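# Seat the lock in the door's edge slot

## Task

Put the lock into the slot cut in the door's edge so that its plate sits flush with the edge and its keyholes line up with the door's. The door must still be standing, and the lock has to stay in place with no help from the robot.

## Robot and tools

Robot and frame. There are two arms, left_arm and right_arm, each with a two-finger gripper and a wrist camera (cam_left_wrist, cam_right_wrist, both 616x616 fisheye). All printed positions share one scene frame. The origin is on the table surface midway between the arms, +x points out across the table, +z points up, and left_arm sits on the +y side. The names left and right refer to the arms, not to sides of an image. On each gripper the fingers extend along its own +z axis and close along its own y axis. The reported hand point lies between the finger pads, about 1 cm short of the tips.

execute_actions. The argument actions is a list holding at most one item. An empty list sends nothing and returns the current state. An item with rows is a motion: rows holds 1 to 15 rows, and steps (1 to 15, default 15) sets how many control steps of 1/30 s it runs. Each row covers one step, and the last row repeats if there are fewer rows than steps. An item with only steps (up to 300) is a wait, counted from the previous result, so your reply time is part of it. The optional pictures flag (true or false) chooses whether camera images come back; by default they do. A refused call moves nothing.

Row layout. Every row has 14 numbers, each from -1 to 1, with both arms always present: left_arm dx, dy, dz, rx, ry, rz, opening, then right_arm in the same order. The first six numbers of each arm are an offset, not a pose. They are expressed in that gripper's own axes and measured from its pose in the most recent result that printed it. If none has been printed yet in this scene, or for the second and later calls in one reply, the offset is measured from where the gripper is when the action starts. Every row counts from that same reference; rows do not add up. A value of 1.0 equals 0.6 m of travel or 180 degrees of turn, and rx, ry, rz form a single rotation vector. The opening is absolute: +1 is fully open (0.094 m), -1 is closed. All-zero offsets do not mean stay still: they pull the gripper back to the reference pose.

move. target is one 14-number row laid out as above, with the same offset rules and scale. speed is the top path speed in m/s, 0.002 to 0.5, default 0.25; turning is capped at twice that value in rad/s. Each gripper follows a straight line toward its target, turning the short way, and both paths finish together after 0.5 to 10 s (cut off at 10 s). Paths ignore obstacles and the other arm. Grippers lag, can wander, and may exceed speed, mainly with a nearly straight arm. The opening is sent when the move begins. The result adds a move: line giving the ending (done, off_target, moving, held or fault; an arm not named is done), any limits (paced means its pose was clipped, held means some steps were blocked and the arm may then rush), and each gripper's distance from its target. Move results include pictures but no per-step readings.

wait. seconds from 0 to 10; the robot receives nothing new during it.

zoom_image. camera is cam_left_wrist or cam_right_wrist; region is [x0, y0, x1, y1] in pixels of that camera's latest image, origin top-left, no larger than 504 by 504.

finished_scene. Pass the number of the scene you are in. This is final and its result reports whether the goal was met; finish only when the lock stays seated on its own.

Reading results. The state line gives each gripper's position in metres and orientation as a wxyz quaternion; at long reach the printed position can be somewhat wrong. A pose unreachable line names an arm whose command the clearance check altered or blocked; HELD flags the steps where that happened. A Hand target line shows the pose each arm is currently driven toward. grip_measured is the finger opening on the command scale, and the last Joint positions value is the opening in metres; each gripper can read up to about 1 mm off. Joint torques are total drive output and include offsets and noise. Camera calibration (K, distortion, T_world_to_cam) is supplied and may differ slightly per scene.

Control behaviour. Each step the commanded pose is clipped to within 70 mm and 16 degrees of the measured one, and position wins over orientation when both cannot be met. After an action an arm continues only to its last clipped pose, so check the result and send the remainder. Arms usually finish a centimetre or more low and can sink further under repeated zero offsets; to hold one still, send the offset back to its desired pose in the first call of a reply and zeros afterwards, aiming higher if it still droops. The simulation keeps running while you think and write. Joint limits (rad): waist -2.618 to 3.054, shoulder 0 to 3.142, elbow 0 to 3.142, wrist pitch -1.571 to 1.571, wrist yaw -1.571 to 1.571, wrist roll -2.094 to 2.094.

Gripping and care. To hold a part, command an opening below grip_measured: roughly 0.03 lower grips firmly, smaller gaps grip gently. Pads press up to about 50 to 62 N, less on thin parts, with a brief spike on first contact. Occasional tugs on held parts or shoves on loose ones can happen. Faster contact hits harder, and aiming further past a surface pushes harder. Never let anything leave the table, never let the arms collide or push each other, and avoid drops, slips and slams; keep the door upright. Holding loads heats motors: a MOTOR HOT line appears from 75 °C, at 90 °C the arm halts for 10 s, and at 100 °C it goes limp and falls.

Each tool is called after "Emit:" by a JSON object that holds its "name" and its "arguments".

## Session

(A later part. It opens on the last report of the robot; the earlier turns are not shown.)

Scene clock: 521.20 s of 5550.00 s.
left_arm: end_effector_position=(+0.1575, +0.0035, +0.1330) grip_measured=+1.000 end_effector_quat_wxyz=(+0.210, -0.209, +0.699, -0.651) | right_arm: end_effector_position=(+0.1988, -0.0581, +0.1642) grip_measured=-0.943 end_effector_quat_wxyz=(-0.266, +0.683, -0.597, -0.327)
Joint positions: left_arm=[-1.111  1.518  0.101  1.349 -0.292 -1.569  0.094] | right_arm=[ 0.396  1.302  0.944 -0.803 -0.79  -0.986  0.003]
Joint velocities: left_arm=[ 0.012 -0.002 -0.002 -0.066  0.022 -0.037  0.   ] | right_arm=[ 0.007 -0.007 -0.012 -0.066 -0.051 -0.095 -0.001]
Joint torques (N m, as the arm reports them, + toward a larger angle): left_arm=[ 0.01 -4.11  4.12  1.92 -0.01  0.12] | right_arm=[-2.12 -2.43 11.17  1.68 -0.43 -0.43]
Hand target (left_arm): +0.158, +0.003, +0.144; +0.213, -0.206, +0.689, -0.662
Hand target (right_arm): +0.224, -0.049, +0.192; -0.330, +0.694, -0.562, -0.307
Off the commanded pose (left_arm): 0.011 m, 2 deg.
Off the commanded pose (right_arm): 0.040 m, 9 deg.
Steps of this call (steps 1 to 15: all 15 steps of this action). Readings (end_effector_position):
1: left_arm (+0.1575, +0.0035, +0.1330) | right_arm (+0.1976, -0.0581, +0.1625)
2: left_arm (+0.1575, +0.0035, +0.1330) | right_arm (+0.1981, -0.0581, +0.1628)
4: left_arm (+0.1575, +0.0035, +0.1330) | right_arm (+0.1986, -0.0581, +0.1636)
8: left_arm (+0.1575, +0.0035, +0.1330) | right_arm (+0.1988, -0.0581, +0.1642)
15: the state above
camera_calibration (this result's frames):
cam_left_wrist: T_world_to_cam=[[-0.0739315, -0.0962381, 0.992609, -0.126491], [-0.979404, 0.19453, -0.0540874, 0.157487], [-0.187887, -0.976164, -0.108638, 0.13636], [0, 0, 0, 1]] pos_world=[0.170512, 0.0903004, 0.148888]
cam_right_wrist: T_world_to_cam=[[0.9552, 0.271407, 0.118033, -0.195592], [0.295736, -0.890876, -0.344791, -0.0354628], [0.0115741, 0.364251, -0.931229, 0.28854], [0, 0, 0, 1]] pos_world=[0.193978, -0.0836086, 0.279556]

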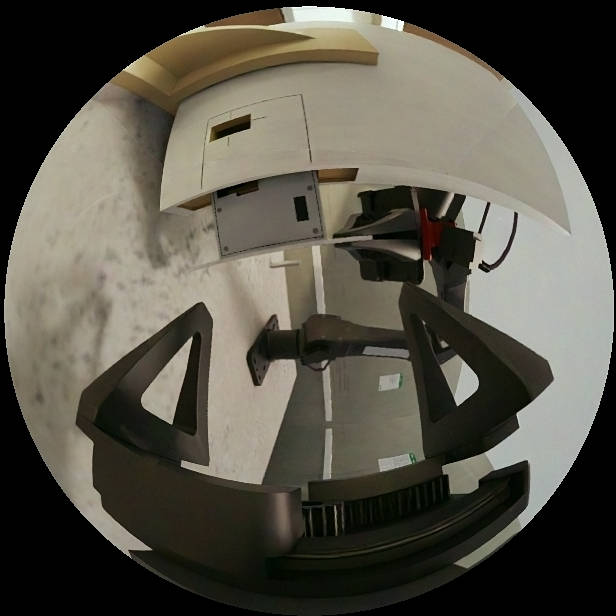

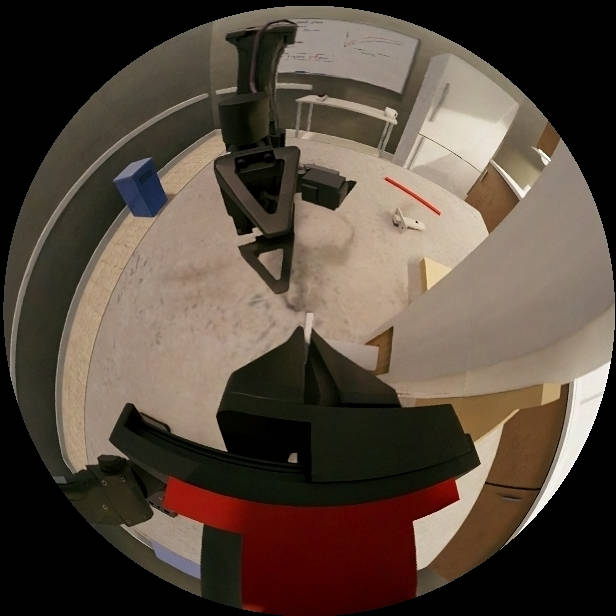

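Emit:
{"name": "execute_actions", "arguments": {"actions": [{"rows":[[0,-0.018,0,0.01,0,0,0,-0.03,-0.02,-0.01,0.015,-0.01,-0.02,-1],[0,-0.018,0,0.01,0,0,-1,-0.01,0,-0.005,0.015,0,-0.01,-1],[0,-0.018,0,0.01,0,0,-1,-0.01,0,-0.005,0.015,0,-0.01,-1],[0,-0.018,0,0.01,0,0,-1,-0.01,0,-0.005,0.015,0,-0.01,-1],[0,-0.018,0,0.01,0,0,-1,-0.01,0,-0.005,0.015,0,-0.01,-0.9],[0,-0.018,0,0.01,0,0,-1,-0.01,0,-0.005,0.015,0,-0.01,-0.7]]}], "pictures": false}}

Emit:
{"name": "move", "arguments": {"target": [0.03,-0.01,0,0,-0.1,0,-1,-0.02,0,-0.17,0,0,0,-0.7], "speed": 0.15}}

Scene clock: 539.40 s of 5550.00 s.
left_arm: end_effector_position=(+0.1575, +0.0035, +0.1330) grip_measured=-0.996 end_effector_quat_wxyz=(+0.210, -0.209, +0.699, -0.651) | right_arm: end_effector_position=(+0.1988, -0.0580, +0.1635) grip_measured=-0.703 end_effector_quat_wxyz=(-0.267, +0.684, -0.602, -0.315)
Joint positions: left_arm=[-1.111  1.518  0.101  1.349 -0.292 -1.569  0.   ] | right_arm=[ 0.41   1.287  0.938 -0.79  -0.759 -0.963  0.014]
Joint velocities: left_arm=[-0.007 -0.002 -0.017  0.037 -0.022 -0.007 -0.   ] | right_arm=[ 0.007 -0.002  0.002 -0.022 -0.022 -0.066  0.   ]
Joint torques (N m, as the arm reports them, + toward a larger angle): left_arm=[ 0.05 -4.12  4.16  1.94 -0.04  0.09] | right_arm=[ 0.62 -4.58  5.2   1.24 -0.26  0.13]
Hand target (left_arm): +0.158, +0.003, +0.144; +0.213, -0.206, +0.689, -0.662
Hand target (right_arm): +0.199, -0.057, +0.171; -0.286, +0.686, -0.594, -0.309
Off the commanded pose (left_arm): 0.011 m, 2 deg.
Off the commanded pose (right_arm): 0.007 m, 3 deg.
Steps of this call (steps 1 to 90: nothing new was sent; then 14.70 s passed at rest; steps 91 to 105: all 15 steps of this action). Readings (end_effector_position):
91: left_arm (+0.1575, +0.0035, +0.1330) | right_arm (+0.1985, -0.0581, +0.1639)
92: left_arm (+0.1575, +0.0035, +0.1330) | right_arm (+0.1979, -0.0581, +0.1634)
94: left_arm (+0.1575, +0.0035, +0.1330) | right_arm (+0.1979, -0.0581, +0.1633)
98: left_arm (+0.1575, +0.0035, +0.1330) | right_arm (+0.1981, -0.0582, +0.1631)
105: the state above

Scene clock: 541.33 s of 5550.00 s.
left_arm: end_effector_position=(+0.1427, +0.0002, +0.1373) grip_measured=-0.996 end_effector_quat_wxyz=(+0.319, -0.305, +0.657, -0.612) | right_arm: end_effector_position=(+0.2046, -0.1302, +0.2280) grip_measured=-0.703 end_effector_quat_wxyz=(-0.252, +0.686, -0.608, -0.310)
Joint positions: left_arm=[-1.432  1.621  0.228  1.312 -0.922 -1.589  0.   ] | right_arm=[ 0.104  1.304  1.247 -1.415 -0.818 -1.395  0.014]
Joint velocities: left_arm=[ 0.027 -0.017  0.007 -0.081 -0.037  0.051  0.   ] | right_arm=[-0.012 -0.007 -0.002 -0.051  0.066 -0.081 -0.001]
Joint torques (N m, as the arm reports them, + toward a larger angle): left_arm=[-0.86 -2.08  5.69  1.55 -0.18 -0.01] | right_arm=[-0.84 -1.46  8.57  0.3  -0.55 -0.09]
Hand target (left_arm): +0.141, -0.006, +0.139; +0.319, -0.306, +0.655, -0.612
Hand target (right_arm): +0.208, -0.128, +0.239; -0.266, +0.684, -0.601, -0.316
Off the commanded pose (left_arm): 0.007 m, 1 deg.
Off the commanded pose (right_arm): 0.013 m, 2 deg.
move: off_target (right_arm)
camera_calibration (this result's frames):
cam_left_wrist: T_world_to_cam=[[-0.068396, -0.123777, 0.98995, -0.132535], [-0.990262, -0.112177, -0.0824435, 0.149441], [0.121254, -0.985949, -0.1149, 0.0875173], [0, 0, 0, 1]] pos_world=[0.128309, 0.0866466, 0.153579]
cam_right_wrist: T_world_to_cam=[[0.957725, 0.266297, 0.108854, -0.188191], [0.28707, -0.909369, -0.301062, -0.0899877], [0.0188164, 0.319584, -0.947371, 0.370547], [0, 0, 0, 1]] pos_world=[0.199095, -0.150138, 0.344439]

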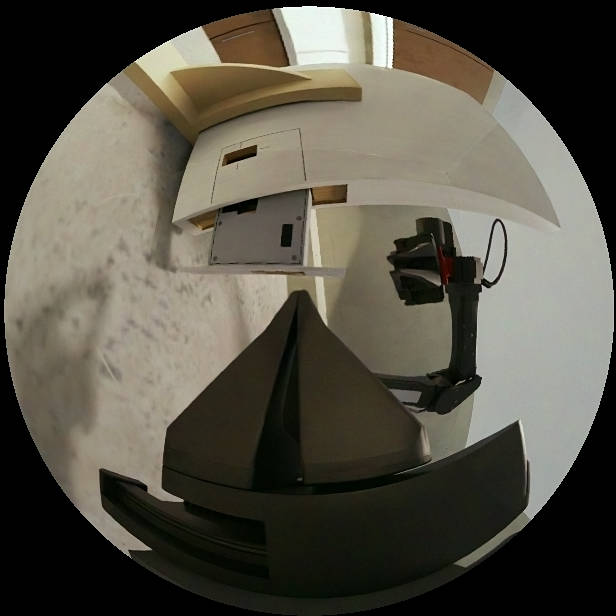

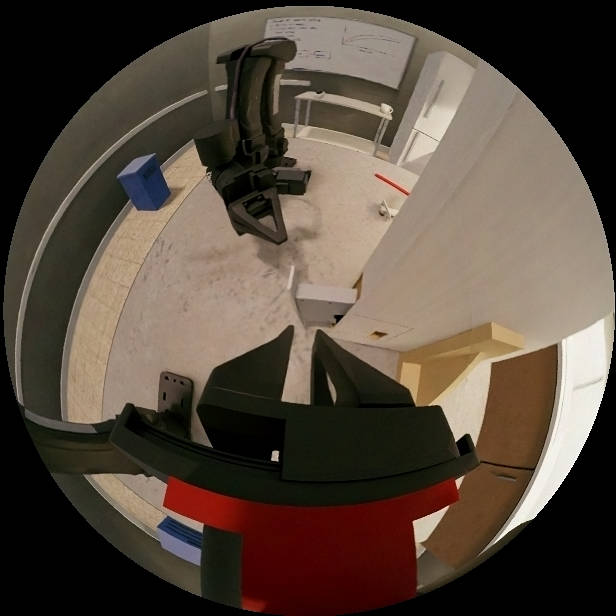

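Emit:
{"name": "move", "arguments": {"target": [0.065,0.008,0.097,-0.02,0,0,-1,-0.015,0,-0.01,0,0,0,-0.7], "speed": 0.1}}

Scene clock: 548.23 s of 5550.00 s.
left_arm: end_effector_position=(+0.1604, -0.0597, +0.1258) grip_measured=-0.996 end_effector_quat_wxyz=(+0.310, -0.312, +0.677, -0.590) | right_arm: end_effector_position=(+0.2015, -0.1321, +0.2266) grip_measured=-0.703 end_effector_quat_wxyz=(-0.243, +0.685, -0.612, -0.311)
Joint positions: left_arm=[-1.361  1.773  0.479  1.124 -0.847 -1.647  0.   ] | right_arm=[ 0.104  1.304  1.247 -1.433 -0.809 -1.393  0.014]
Joint velocities: left_arm=[ 0.017  0.002 -0.002 -0.022  0.007  0.022 -0.   ] | right_arm=[-0.022 -0.012  0.002 -0.066 -0.007 -0.007 -0.   ]
Joint torques (N m, as the arm reports them, + toward a larger angle): left_arm=[ 0.94 -3.89  6.12  1.59  0.01 -0.03] | right_arm=[ 0.68 -1.77  9.4   0.27 -0.39  0.11]
Hand target (left_arm): +0.164, -0.066, +0.128; +0.309, -0.315, +0.676, -0.591
Hand target (right_arm): +0.204, -0.129, +0.238; -0.253, +0.686, -0.607, -0.310
Off the commanded pose (left_arm): 0.008 m, 0 deg.
Off the commanded pose (right_arm): 0.013 m, 1 deg.
After step 90, 2.70 s passed at rest.
move: off_target (right_arm)
camera_calibration (this result's frames):
cam_left_wrist: T_world_to_cam=[[-0.0220832, -0.167122, 0.985689, -0.136866], [-0.992994, -0.110811, -0.0410347, 0.154576], [0.116083, -0.979689, -0.163504, 0.0323299], [0, 0, 0, 1]] pos_world=[0.146718, 0.0259287, 0.146536]
cam_right_wrist: T_world_to_cam=[[0.959986, 0.265616, 0.088745, -0.180537], [0.280032, -0.913951, -0.293729, -0.0921286], [0.00308955, 0.306827, -0.95176, 0.372323], [0, 0, 0, 1]] pos_world=[0.197961, -0.150486, 0.343323]

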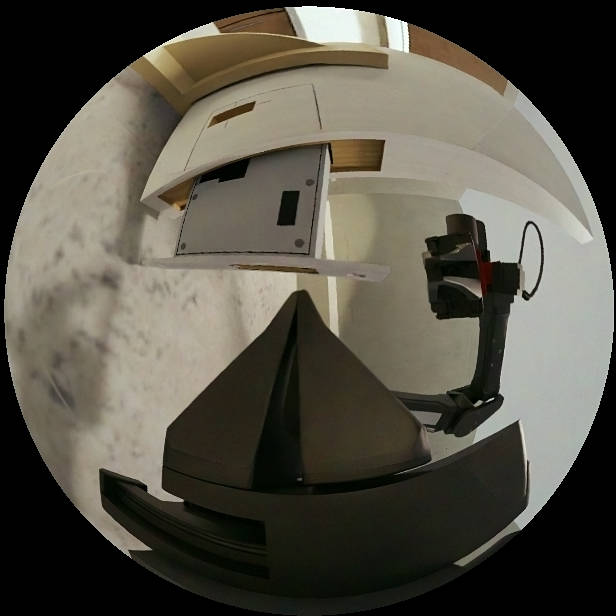

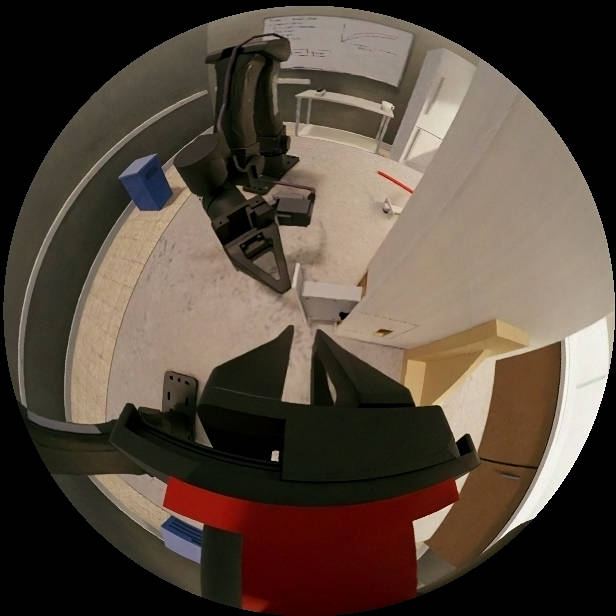

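Emit:
{"name": "move", "arguments": {"target": [-0.052,-0.018,0.066,0,0,0,-1,-0.015,0,-0.01,0,0,0,-0.7], "speed": 0.03}}

Scene clock: 554.67 s of 5550.00 s.
left_arm: end_effector_position=(+0.1765, -0.0719, +0.1211) grip_measured=-0.996 end_effector_quat_wxyz=(+0.268, -0.275, +0.703, -0.599) | right_arm: end_effector_position=(+0.1985, -0.1340, +0.2252) grip_measured=-0.703 end_effector_quat_wxyz=(-0.233, +0.683, -0.618, -0.313)
Joint positions: left_arm=[-1.245  1.773  0.479  1.125 -0.609 -1.621  0.   ] | right_arm=[ 0.104  1.304  1.247 -1.451 -0.8   -1.39   0.014]
Joint velocities: left_arm=[ 0.007 -0.012 -0.012  0.037 -0.051  0.022 -0.001] | right_arm=[ 0.012 -0.007  0.002 -0.022 -0.007  0.022  0.   ]
Joint torques (N m, as the arm reports them, + toward a larger angle): left_arm=[ 5.15 -5.48  6.6   1.6  -0.74  0.11] | right_arm=[ 0.7  -1.72  9.4   0.25 -0.39  0.12]
Hand target (left_arm): +0.209, -0.059, +0.134; +0.309, -0.313, +0.678, -0.589
Hand target (right_arm): +0.201, -0.130, +0.237; -0.243, +0.685, -0.613, -0.311
Off the commanded pose (left_arm): 0.039 m, 7 deg.
Off the commanded pose (right_arm): 0.013 m, 1 deg.
After step 90, 1.43 s passed at rest.
move: off_target (left_arm, right_arm)
camera_calibration (this result's frames):
cam_left_wrist: T_world_to_cam=[[-0.0204146, -0.178581, 0.983713, -0.134781], [-0.999762, 0.0112383, -0.0187075, 0.176236], [-0.00771452, -0.983861, -0.178767, 0.0411984], [0, 0, 0, 1]] pos_world=[0.17376, 0.0144837, 0.143248]
cam_right_wrist: T_world_to_cam=[[0.962072, 0.264039, 0.068564, -0.173104], [0.272505, -0.918594, -0.286229, -0.0942471], [-0.0125931, 0.294057, -0.955705, 0.373904], [0, 0, 0, 1]] pos_world=[0.19693, -0.150818, 0.342234]

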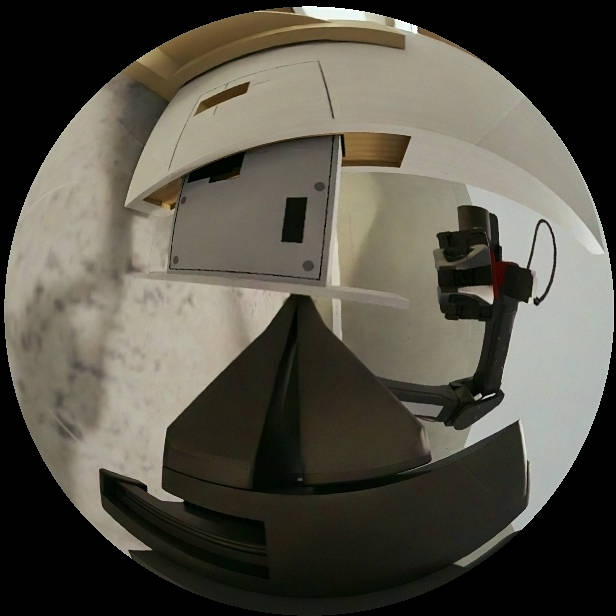

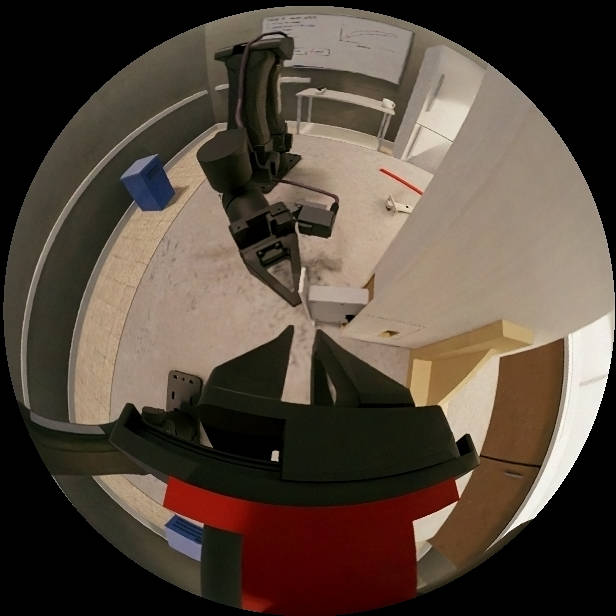

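Emit:
{"name": "move", "arguments": {"target": [0.003,-0.075,-0.04,0,-0.04,0,-1,0,0,0,0,0,0,-0.7], "speed": 0.06}}

Emit:
{"name": "move", "arguments": {"target": [-0.05,-0.035,0.05,0,-0.02,0,-1,0,0,0,0,0,0,-0.7], "speed": 0.03}}

Scene clock: 563.00 s of 5550.00 s.
left_arm: end_effector_position=(+0.1622, -0.0576, +0.1496) grip_measured=-0.996 end_effector_quat_wxyz=(+0.317, -0.303, +0.700, -0.564) | right_arm: end_effector_position=(+0.1987, -0.1350, +0.2241) grip_measured=-0.703 end_effector_quat_wxyz=(-0.231, +0.684, -0.619, -0.310)
Joint positions: left_arm=[-1.352  1.603  0.529  0.83  -0.834 -1.65   0.   ] | right_arm=[ 0.104  1.304  1.247 -1.452 -0.792 -1.39   0.014]
Joint velocities: left_arm=[-0.002  0.002 -0.012  0.022  0.022 -0.007 -0.   ] | right_arm=[ 0.002 -0.002  0.007  0.037 -0.037 -0.037 -0.001]
Joint torques (N m, as the arm reports them, + toward a larger angle): left_arm=[-0.81 -6.3   7.12  1.61 -0.27  0.01] | right_arm=[ 0.02 -2.14  5.37  0.4  -0.39  0.  ]
Hand target (left_arm): +0.160, -0.062, +0.170; +0.312, -0.311, +0.684, -0.582
Hand target (right_arm): +0.198, -0.134, +0.225; -0.233, +0.683, -0.617, -0.313
Off the commanded pose (left_arm): 0.020 m, 3 deg.
Off the commanded pose (right_arm): 0.001 m, 0 deg.
After step 90, 3.70 s passed at rest.
move: off_target (left_arm)
camera_calibration (this result's frames):
cam_left_wrist: T_world_to_cam=[[-0.0133127, -0.236165, 0.971622, -0.163159], [-0.993752, -0.104561, -0.0390307, 0.157739], [0.110811, -0.966071, -0.233297, 0.0501913], [0, 0, 0, 1]] pos_world=[0.149019, 0.0264493, 0.176395]
cam_right_wrist: T_world_to_cam=[[0.962091, 0.264096, 0.0680772, -0.172897], [0.272516, -0.921051, -0.27821, -0.0976873], [-0.0107715, 0.286215, -0.958105, 0.372299], [0, 0, 0, 1]] pos_world=[0.196974, -0.150871, 0.341294]

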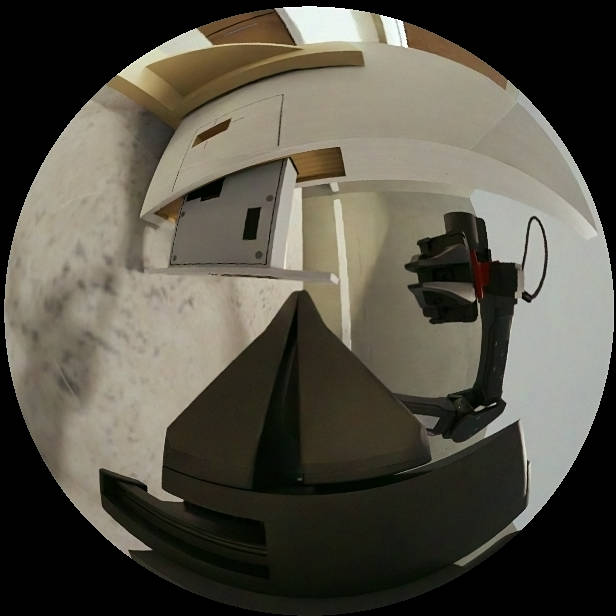

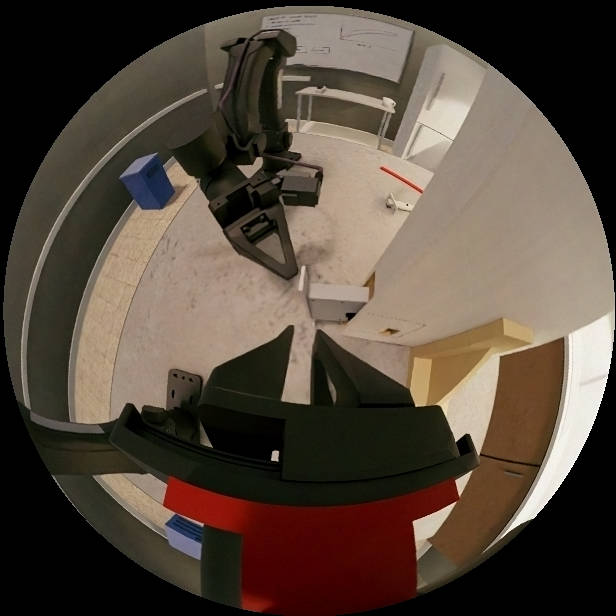

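Scene clock: 564.80 s of 5550.00 s.
left_arm: end_effector_position=(+0.1721, -0.0680, +0.1397) grip_measured=-0.996 end_effector_quat_wxyz=(+0.293, -0.274, +0.733, -0.549) | right_arm: end_effector_position=(+0.1991, -0.1360, +0.2231) grip_measured=-0.703 end_effector_quat_wxyz=(-0.229, +0.685, -0.620, -0.306)
Joint positions: left_arm=[-1.28   1.603  0.557  0.751 -0.683 -1.629  0.   ] | right_arm=[ 0.104  1.304  1.247 -1.452 -0.783 -1.39   0.014]
Joint velocities: left_arm=[ 0.002 -0.007  0.007  0.007  0.022  0.037 -0.001] | right_arm=[ 0.012 -0.007 -0.017 -0.007  0.037 -0.007 -0.   ]
Joint torques (N m, as the arm reports them, + toward a larger angle): left_arm=[ 4.14 -5.76  7.96  1.94 -1.16  0.13] | right_arm=[ 0.02 -2.13  5.37  0.39 -0.38  0.02]
Hand target (left_arm): +0.203, -0.055, +0.167; +0.337, -0.321, +0.690, -0.554
Hand target (right_arm): +0.199, -0.135, +0.224; -0.231, +0.684, -0.619, -0.310
Off the commanded pose (left_arm): 0.046 m, 9 deg.
Off the commanded pose (right_arm): 0.001 m, 0 deg.
move: off_target (left_arm)
camera_calibration (this result's frames):
cam_left_wrist: T_world_to_cam=[[-0.00299728, -0.295913, 0.95521, -0.159499], [-0.999614, -0.0254936, -0.0110342, 0.168632], [0.0276169, -0.954874, -0.295723, 0.0604753], [0, 0, 0, 1]] pos_world=[0.166419, 0.0148475, 0.1721]
cam_right_wrist: T_world_to_cam=[[0.962085, 0.264146, 0.0679706, -0.172845], [0.272615, -0.923415, -0.270159, -0.101134], [-0.00859621, 0.278445, -0.960414, 0.370602], [0, 0, 0, 1]] pos_world=[0.197048, -0.150925, 0.340357]

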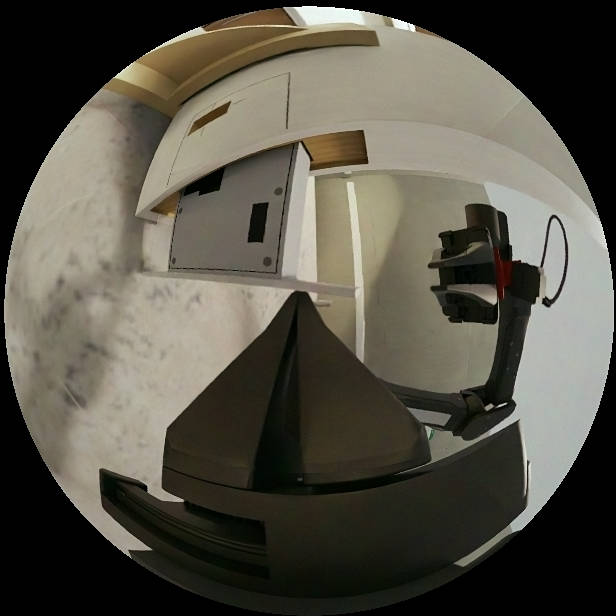

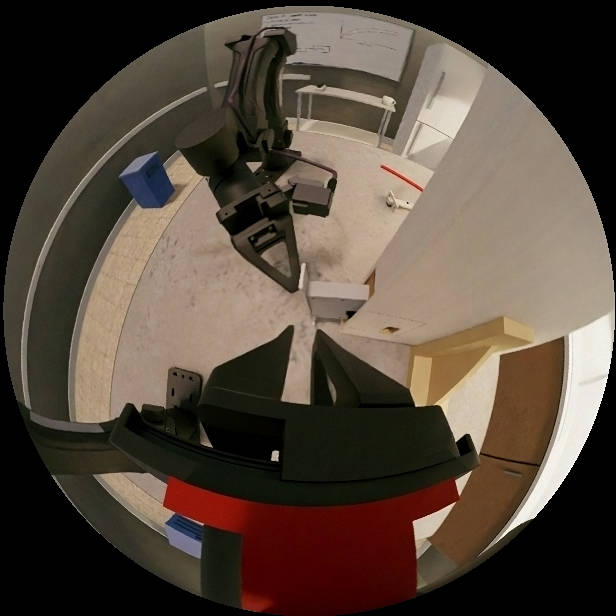

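Emit:
{"name": "execute_actions", "arguments": {"actions": [{"rows":[[-0.055,-0.055,0.01,0.03,-0.035,0,-1,0,0,0,0,0,0,-0.7],[-0.055,-0.065,0.008,0.04,-0.035,0,-1,0,0,0,0,0,0,-0.7],[-0.055,-0.075,0.004,0.045,-0.035,0,-1,0,0,0,0,0,0,-0.7],[-0.055,-0.088,0.002,0.05,-0.035,0,-1,0,0,0,0,0,0,-0.7]]}]}}

Scene clock: 575.57 s of 5550.00 s.
left_arm: end_effector_position=(+0.1709, -0.0741, +0.1525) grip_measured=-0.997 end_effector_quat_wxyz=(+0.312, -0.233, +0.732, -0.559) | right_arm: end_effector_position=(+0.1994, -0.1369, +0.2221) grip_measured=-0.703 end_effector_quat_wxyz=(-0.227, +0.686, -0.621, -0.303)
Joint positions: left_arm=[-1.277  1.603  0.557  0.816 -0.659 -1.512  0.   ] | right_arm=[ 0.104  1.304  1.247 -1.452 -0.776 -1.39   0.014]
Joint velocities: left_arm=[-0.002 -0.017 -0.002  0.022 -0.022  0.095 -0.   ] | right_arm=[-0.007 -0.007 -0.017  0.007  0.051 -0.037  0.   ]
Joint torques (N m, as the arm reports them, + toward a larger angle): left_arm=[ 3.43 -7.28  5.79  2.74 -1.06  0.15] | right_arm=[ 0.03 -2.13  5.36  0.39 -0.39  0.01]
Hand target (left_arm): +0.198, -0.057, +0.192; +0.349, -0.283, +0.673, -0.587
Hand target (right_arm): +0.199, -0.136, +0.223; -0.229, +0.685, -0.620, -0.306
Off the commanded pose (left_arm): 0.054 m, 11 deg.
Off the commanded pose (right_arm): 0.001 m, 0 deg.
Steps of this call (steps 1 to 90: nothing new was sent; then 7.27 s passed at rest; steps 91 to 105: all 15 steps of this action). Readings (end_effector_position):
91: left_arm (+0.1721, -0.0686, +0.1400) | right_arm (+0.1991, -0.1361, +0.2229)
92: left_arm (+0.1723, -0.0690, +0.1408) | right_arm (+0.1991, -0.1363, +0.2228)
94: left_arm (+0.1719, -0.0702, +0.1428) | right_arm (+0.1992, -0.1366, +0.2225)
98: left_arm (+0.1714, -0.0724, +0.1479) | right_arm (+0.1993, -0.1368, +0.2223)
105: the state above
camera_calibration (this result's frames):
cam_left_wrist: T_world_to_cam=[[-0.0926051, -0.311328, 0.94578, -0.157884], [-0.995647, 0.0188461, -0.0912841, 0.182267], [0.010595, -0.950116, -0.311718, 0.0641587], [0, 0, 0, 1]] pos_world=[0.166173, 0.00836931, 0.185961]
cam_right_wrist: T_world_to_cam=[[0.962079, 0.264191, 0.0678733, -0.172799], [0.27269, -0.925508, -0.262823, -0.104256], [-0.00661803, 0.271365, -0.962454, 0.369034], [0, 0, 0, 1]] pos_world=[0.197118, -0.150981, 0.339506]

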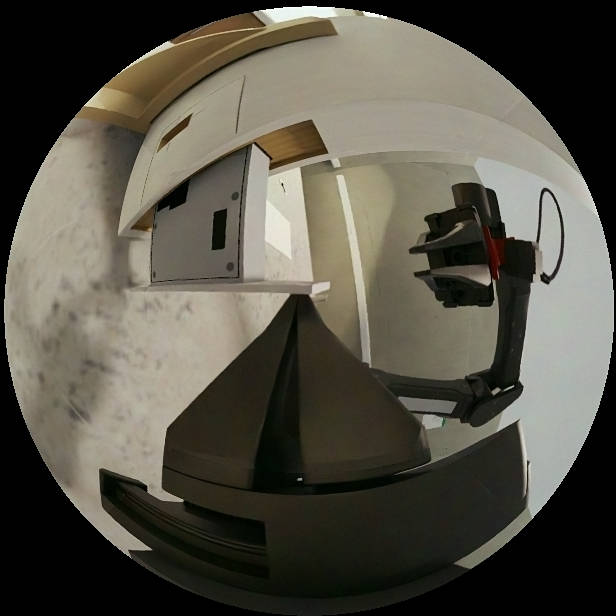

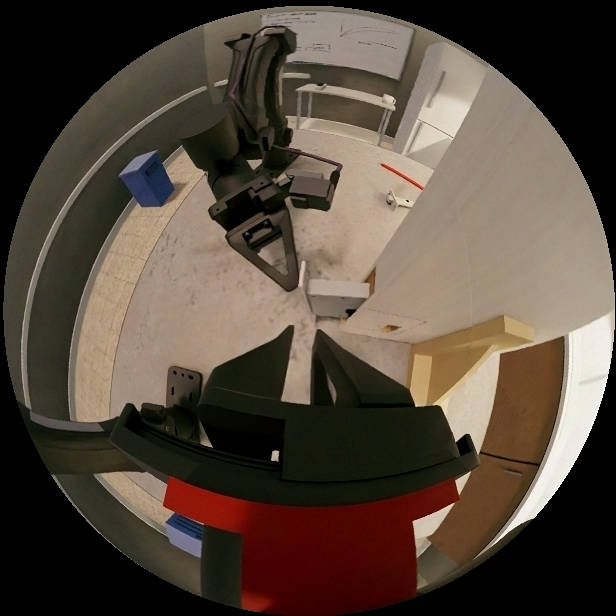

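Emit:
{"name": "move", "arguments": {"target": [0,0.05,-0.1,0,0,-0.04,-1,0,0,0,0.053,-0.027,-0.062,-0.5], "speed": 0.12}}

Scene clock: 587.97 s of 5550.00 s.
left_arm: end_effector_position=(+0.1305, -0.0285, +0.1255) grip_measured=-0.997 end_effector_quat_wxyz=(+0.279, -0.272, +0.727, -0.566) | right_arm: end_effector_position=(+0.2027, -0.1377, +0.2165) grip_measured=-0.503 end_effector_quat_wxyz=(-0.319, +0.709, -0.575, -0.254)
Joint positions: left_arm=[-1.424  1.504  0.348  0.861 -0.795 -1.683  0.   ] | right_arm=[ 0.077  1.153  1.086 -1.248 -0.809 -1.442  0.023]
Joint velocities: left_arm=[-0.007 -0.002 -0.002 -0.051 -0.081  0.007  0.001] | right_arm=[-0.002 -0.002  0.007  0.037 -0.007  0.007 -0.   ]
Joint torques (N m, as the arm reports them, + toward a larger angle): left_arm=[-0.84 -5.24  3.81  1.89 -0.31  0.  ] | right_arm=[-0.81 -3.16  4.46  0.77 -0.54 -0.07]
Hand target (left_arm): +0.129, -0.025, +0.134; +0.277, -0.278, +0.715, -0.578
Hand target (right_arm): +0.200, -0.137, +0.222; -0.338, +0.708, -0.566, -0.255
Off the commanded pose (left_arm): 0.010 m, 2 deg.
Off the commanded pose (right_arm): 0.007 m, 2 deg.
After step 90, 7.83 s passed at rest.
move: done
camera_calibration (this result's frames):
cam_left_wrist: T_world_to_cam=[[-0.00685018, -0.259338, 0.965762, -0.134064], [-0.999972, -0.000990771, -0.00735889, 0.128125], [0.00286529, -0.965786, -0.259324, 0.0935341], [0, 0, 0, 1]] pos_world=[0.126935, 0.0556929, 0.154673]
cam_right_wrist: T_world_to_cam=[[0.918487, 0.262753, 0.295536, -0.216093], [0.344195, -0.899146, -0.270306, -0.116628], [0.194706, 0.349995, -0.916293, 0.323898], [0, 0, 0, 1]] pos_world=[0.175557, -0.161449, 0.329124]

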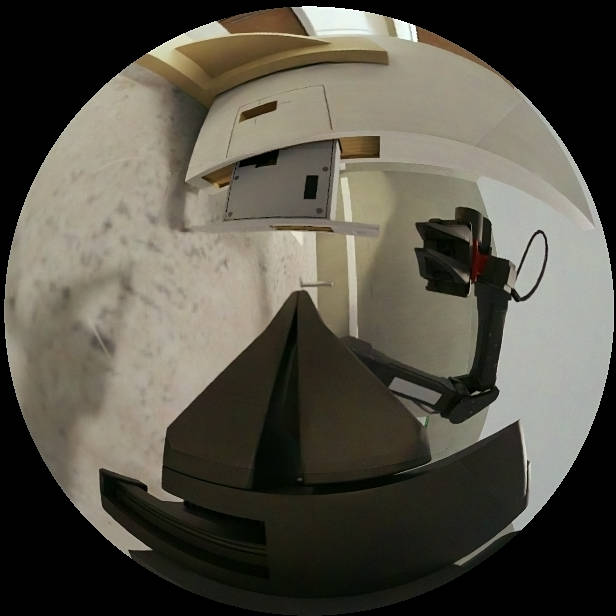

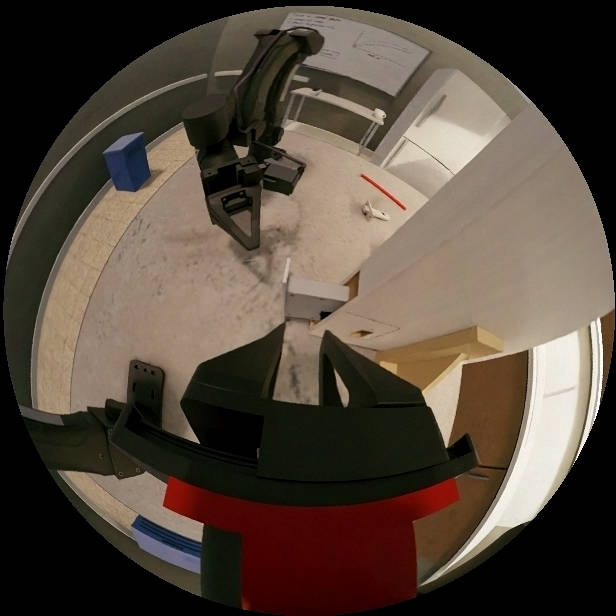

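Emit:
{"name": "move", "arguments": {"target": [0,0,0,0,0,0,-1,-0.008,0.04,0.119,0,0,0,-0.5], "speed": 0.12}}

Scene clock: 596.33 s of 5550.00 s.
left_arm: end_effector_position=(+0.1307, -0.0282, +0.1255) grip_measured=-0.997 end_effector_quat_wxyz=(+0.279, -0.273, +0.726, -0.566) | right_arm: end_effector_position=(+0.1834, -0.0843, +0.1651) grip_measured=-0.503 end_effector_quat_wxyz=(-0.309, +0.709, -0.581, -0.252)
Joint positions: left_arm=[-1.424  1.504  0.348  0.861 -0.797 -1.685  0.   ] | right_arm=[ 0.401  1.085  0.828 -0.798 -0.671 -1.033  0.023]
Joint velocities: left_arm=[ 0.007 -0.012 -0.002  0.037 -0.037  0.051 -0.001] | right_arm=[ 0.012 -0.012 -0.012  0.051  0.037  0.022 -0.   ]
Joint torques (N m, as the arm reports them, + toward a larger angle): left_arm=[ 0.   -3.09  4.65  1.74 -0.1   0.01] | right_arm=[ 0.87 -3.18  5.01  1.18 -0.28  0.12]
Hand target (left_arm): +0.130, -0.028, +0.125; +0.279, -0.272, +0.727, -0.566
Hand target (right_arm): +0.180, -0.083, +0.169; -0.321, +0.709, -0.575, -0.252
Off the commanded pose (left_arm): 0.000 m, 0 deg.
Off the commanded pose (right_arm): 0.006 m, 1 deg.
After step 90, 4.10 s passed at rest.
move: done
camera_calibration (this result's frames):
cam_left_wrist: T_world_to_cam=[[-0.00557751, -0.258036, 0.966119, -0.134245], [-0.999973, -0.00321273, -0.00663102, 0.12821], [0.00481493, -0.96613, -0.258011, 0.0933466], [0, 0, 0, 1]] pos_world=[0.127008, 0.0559568, 0.154631]
cam_right_wrist: T_world_to_cam=[[0.923754, 0.26306, 0.278348, -0.19528], [0.335729, -0.905934, -0.258011, -0.0768836], [0.184292, 0.331788, -0.925177, 0.263711], [0, 0, 0, 1]] pos_world=[0.157603, -0.105778, 0.278499]

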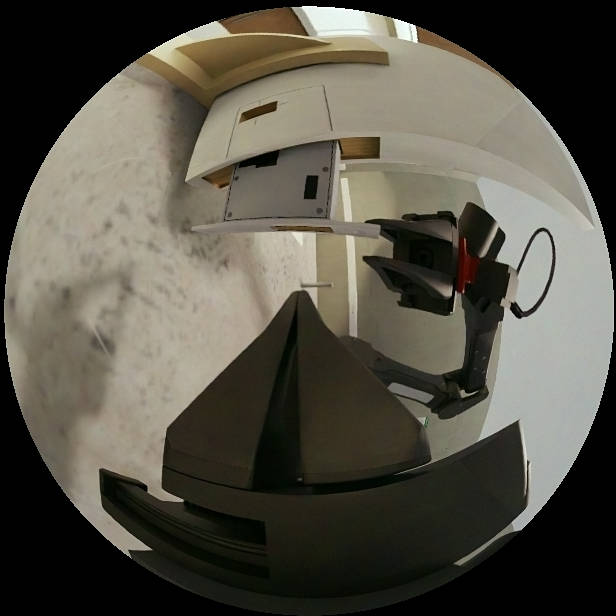

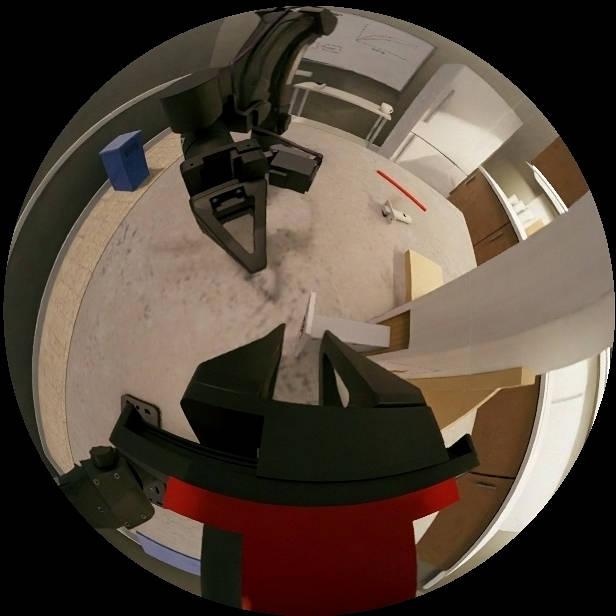

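Emit:
{"name": "move", "arguments": {"target": [0,0,0,0,0,0,-1,-0.012,-0.004,0.038,0.005,0,-0.01,-0.5], "speed": 0.06}}

Emit:
{"name": "move", "arguments": {"target": [0,0,0,0,0,0,-1,0,0,0,0,0,0,-1]}}

Scene clock: 602.87 s of 5550.00 s.
left_arm: end_effector_position=(+0.1307, -0.0282, +0.1255) grip_measured=-0.997 end_effector_quat_wxyz=(+0.279, -0.273, +0.726, -0.566) | right_arm: end_effector_position=(+0.1865, -0.0644, +0.1611) grip_measured=-0.503 end_effector_quat_wxyz=(-0.326, +0.716, -0.570, -0.237)
Joint positions: left_arm=[-1.424  1.504  0.348  0.861 -0.797 -1.685  0.   ] | right_arm=[ 0.492  1.101  0.802 -0.665 -0.607 -0.959  0.023]
Joint velocities: left_arm=[-0.007  0.022 -0.017 -0.051 -0.007 -0.095 -0.   ] | right_arm=[-0.002 -0.012  0.002 -0.007 -0.11  -0.007  0.001]
Joint torques (N m, as the arm reports them, + toward a larger angle): left_arm=[ 0.07 -3.15  4.71  1.74 -0.12  0.02] | right_arm=[ 0.9  -0.66  5.28  1.33 -0.25  0.15]
Hand target (left_arm): +0.131, -0.028, +0.126; +0.279, -0.273, +0.726, -0.566
Hand target (right_arm): +0.184, -0.062, +0.155; -0.319, +0.716, -0.572, -0.242
Off the commanded pose (left_arm): 0.000 m, 0 deg.
Off the commanded pose (right_arm): 0.007 m, 1 deg.
After step 90, 2.57 s passed at rest.
move: done
camera_calibration (this result's frames):
cam_left_wrist: T_world_to_cam=[[-0.00557751, -0.258036, 0.966119, -0.134245], [-0.999973, -0.00321273, -0.00663102, 0.12821], [0.00481493, -0.96613, -0.258011, 0.0933466], [0, 0, 0, 1]] pos_world=[0.127008, 0.0559568, 0.154631]
cam_right_wrist: T_world_to_cam=[[0.906331, 0.266415, 0.328006, -0.206792], [0.354471, -0.901872, -0.246936, -0.0659236], [0.230032, 0.340074, -0.91183, 0.242621], [0, 0, 0, 1]] pos_world=[0.15498, -0.0868714, 0.27278]

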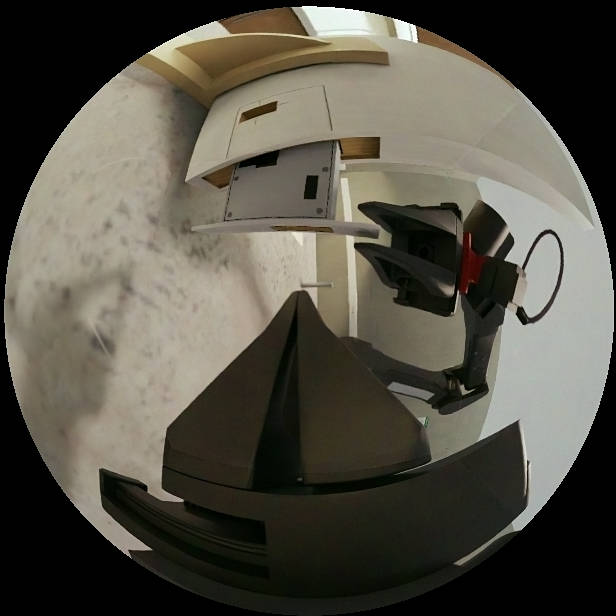

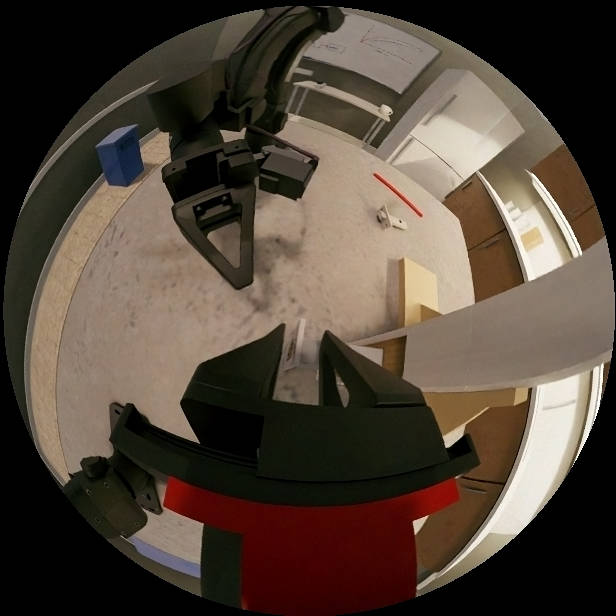

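Scene clock: 603.37 s of 5550.00 s.
left_arm: end_effector_position=(+0.1307, -0.0282, +0.1255) grip_measured=-0.997 end_effector_quat_wxyz=(+0.279, -0.273, +0.726, -0.566) | right_arm: end_effector_position=(+0.1856, -0.0651, +0.1602) grip_measured=-0.948 end_effector_quat_wxyz=(-0.323, +0.716, -0.571, -0.237)
Joint positions: left_arm=[-1.424  1.504  0.348  0.861 -0.797 -1.685  0.   ] | right_arm=[ 0.492  1.101  0.802 -0.671 -0.607 -0.959  0.002]
Joint velocities: left_arm=[-0.002 -0.007  0.007 -0.051  0.022  0.007  0.   ] | right_arm=[ 0.002 -0.012 -0.002 -0.037  0.051  0.022 -0.   ]
Joint torques (N m, as the arm reports them, + toward a larger angle): left_arm=[ 0.01 -3.05  4.62  1.73 -0.15  0.03] | right_arm=[ 0.03 -1.42  6.27  1.26 -0.21  0.  ]
Hand target (left_arm): +0.131, -0.028, +0.126; +0.279, -0.273, +0.726, -0.566
Hand target (right_arm): +0.186, -0.064, +0.161; -0.326, +0.716, -0.570, -0.237
Off the commanded pose (left_arm): 0.000 m, 0 deg.
Off the commanded pose (right_arm): 0.001 m, 0 deg.
move: done
camera_calibration (this result's frames):
cam_left_wrist: T_world_to_cam=[[-0.00557751, -0.258036, 0.966119, -0.134245], [-0.999973, -0.00321273, -0.00663102, 0.12821], [0.00481493, -0.96613, -0.258011, 0.0933466], [0, 0, 0, 1]] pos_world=[0.127008, 0.0559568, 0.154631]
cam_right_wrist: T_world_to_cam=[[0.908334, 0.267087, 0.32186, -0.204876], [0.352441, -0.903143, -0.245189, -0.0664582], [0.225199, 0.33615, -0.914488, 0.243382], [0, 0, 0, 1]] pos_world=[0.154709, -0.0871143, 0.272216]

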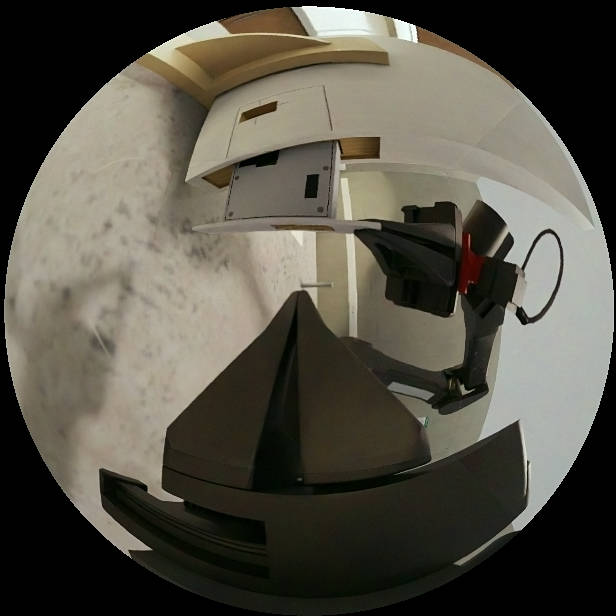

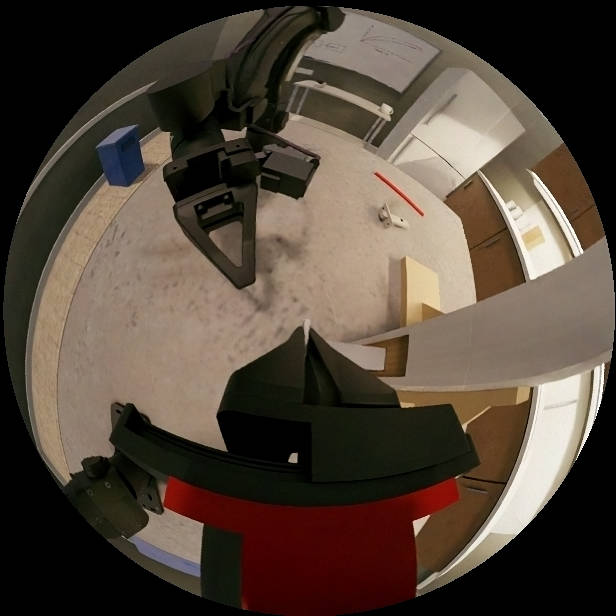

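Emit:
{"name": "move", "arguments": {"target": [0,0,0,0,0,0,-1,-0.048,-0.03,-0.027,-0.028,-0.02,0.028,-1], "speed": 0.03}}

Scene clock: 616.57 s of 5550.00 s.
left_arm: end_effector_position=(+0.1307, -0.0282, +0.1255) grip_measured=-0.997 end_effector_quat_wxyz=(+0.279, -0.273, +0.726, -0.566) | right_arm: end_effector_position=(+0.1897, -0.0644, +0.1707) grip_measured=-0.949 end_effector_quat_wxyz=(-0.269, +0.697, -0.600, -0.286)
Joint positions: left_arm=[-1.424  1.504  0.348  0.861 -0.797 -1.685  0.   ] | right_arm=[ 0.44   1.223  0.944 -0.839 -0.693 -0.962  0.002]
Joint velocities: left_arm=[-0.012  0.002  0.017  0.007 -0.037 -0.022 -0.001] | right_arm=[-0.002 -0.012  0.007 -0.007 -0.037 -0.081 -0.   ]
Joint torques (N m, as the arm reports them, + toward a larger angle): left_arm=[-0.05 -3.14  4.68  1.72 -0.14  0.  ] | right_arm=[-1.05 -2.19 10.56  1.07 -0.62 -0.07]
Hand target (left_arm): +0.131, -0.028, +0.126; +0.279, -0.273, +0.726, -0.566
Hand target (right_arm): +0.196, -0.057, +0.194; -0.299, +0.696, -0.581, -0.298
Off the commanded pose (left_arm): 0.000 m, 0 deg.
Off the commanded pose (right_arm): 0.027 m, 4 deg.
After step 90, 7.63 s passed at rest.
move: off_target (right_arm)
camera_calibration (this result's frames):
cam_left_wrist: T_world_to_cam=[[-0.00557751, -0.258036, 0.966119, -0.134245], [-0.999973, -0.00321273, -0.00663102, 0.12821], [0.00481493, -0.96613, -0.258011, 0.0933466], [0, 0, 0, 1]] pos_world=[0.127008, 0.0559568, 0.154631]
cam_right_wrist: T_world_to_cam=[[0.948886, 0.268016, 0.166684, -0.193322], [0.305902, -0.910999, -0.276594, -0.0510365], [0.0777175, 0.313445, -0.946421, 0.28371], [0, 0, 0, 1]] pos_world=[0.177003, -0.0836082, 0.286616]

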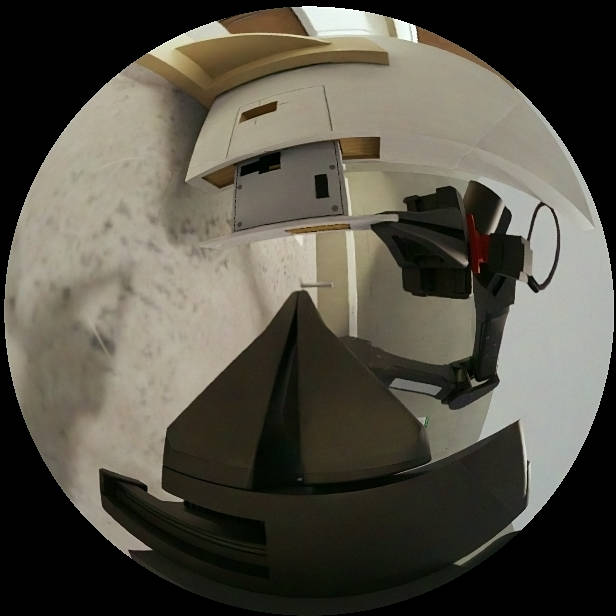

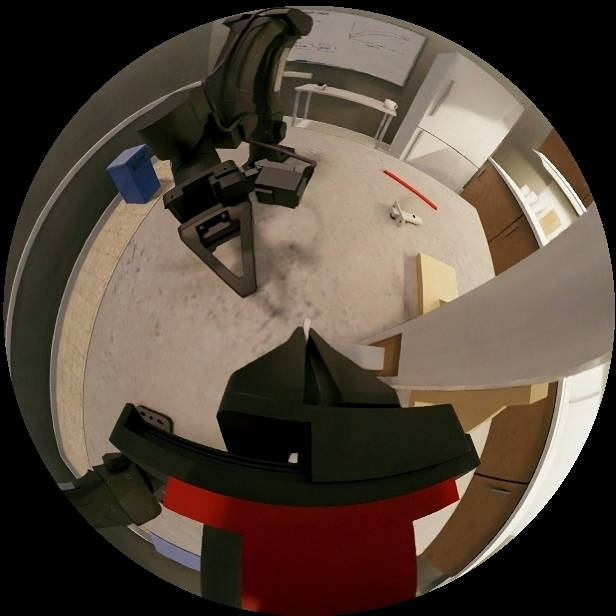

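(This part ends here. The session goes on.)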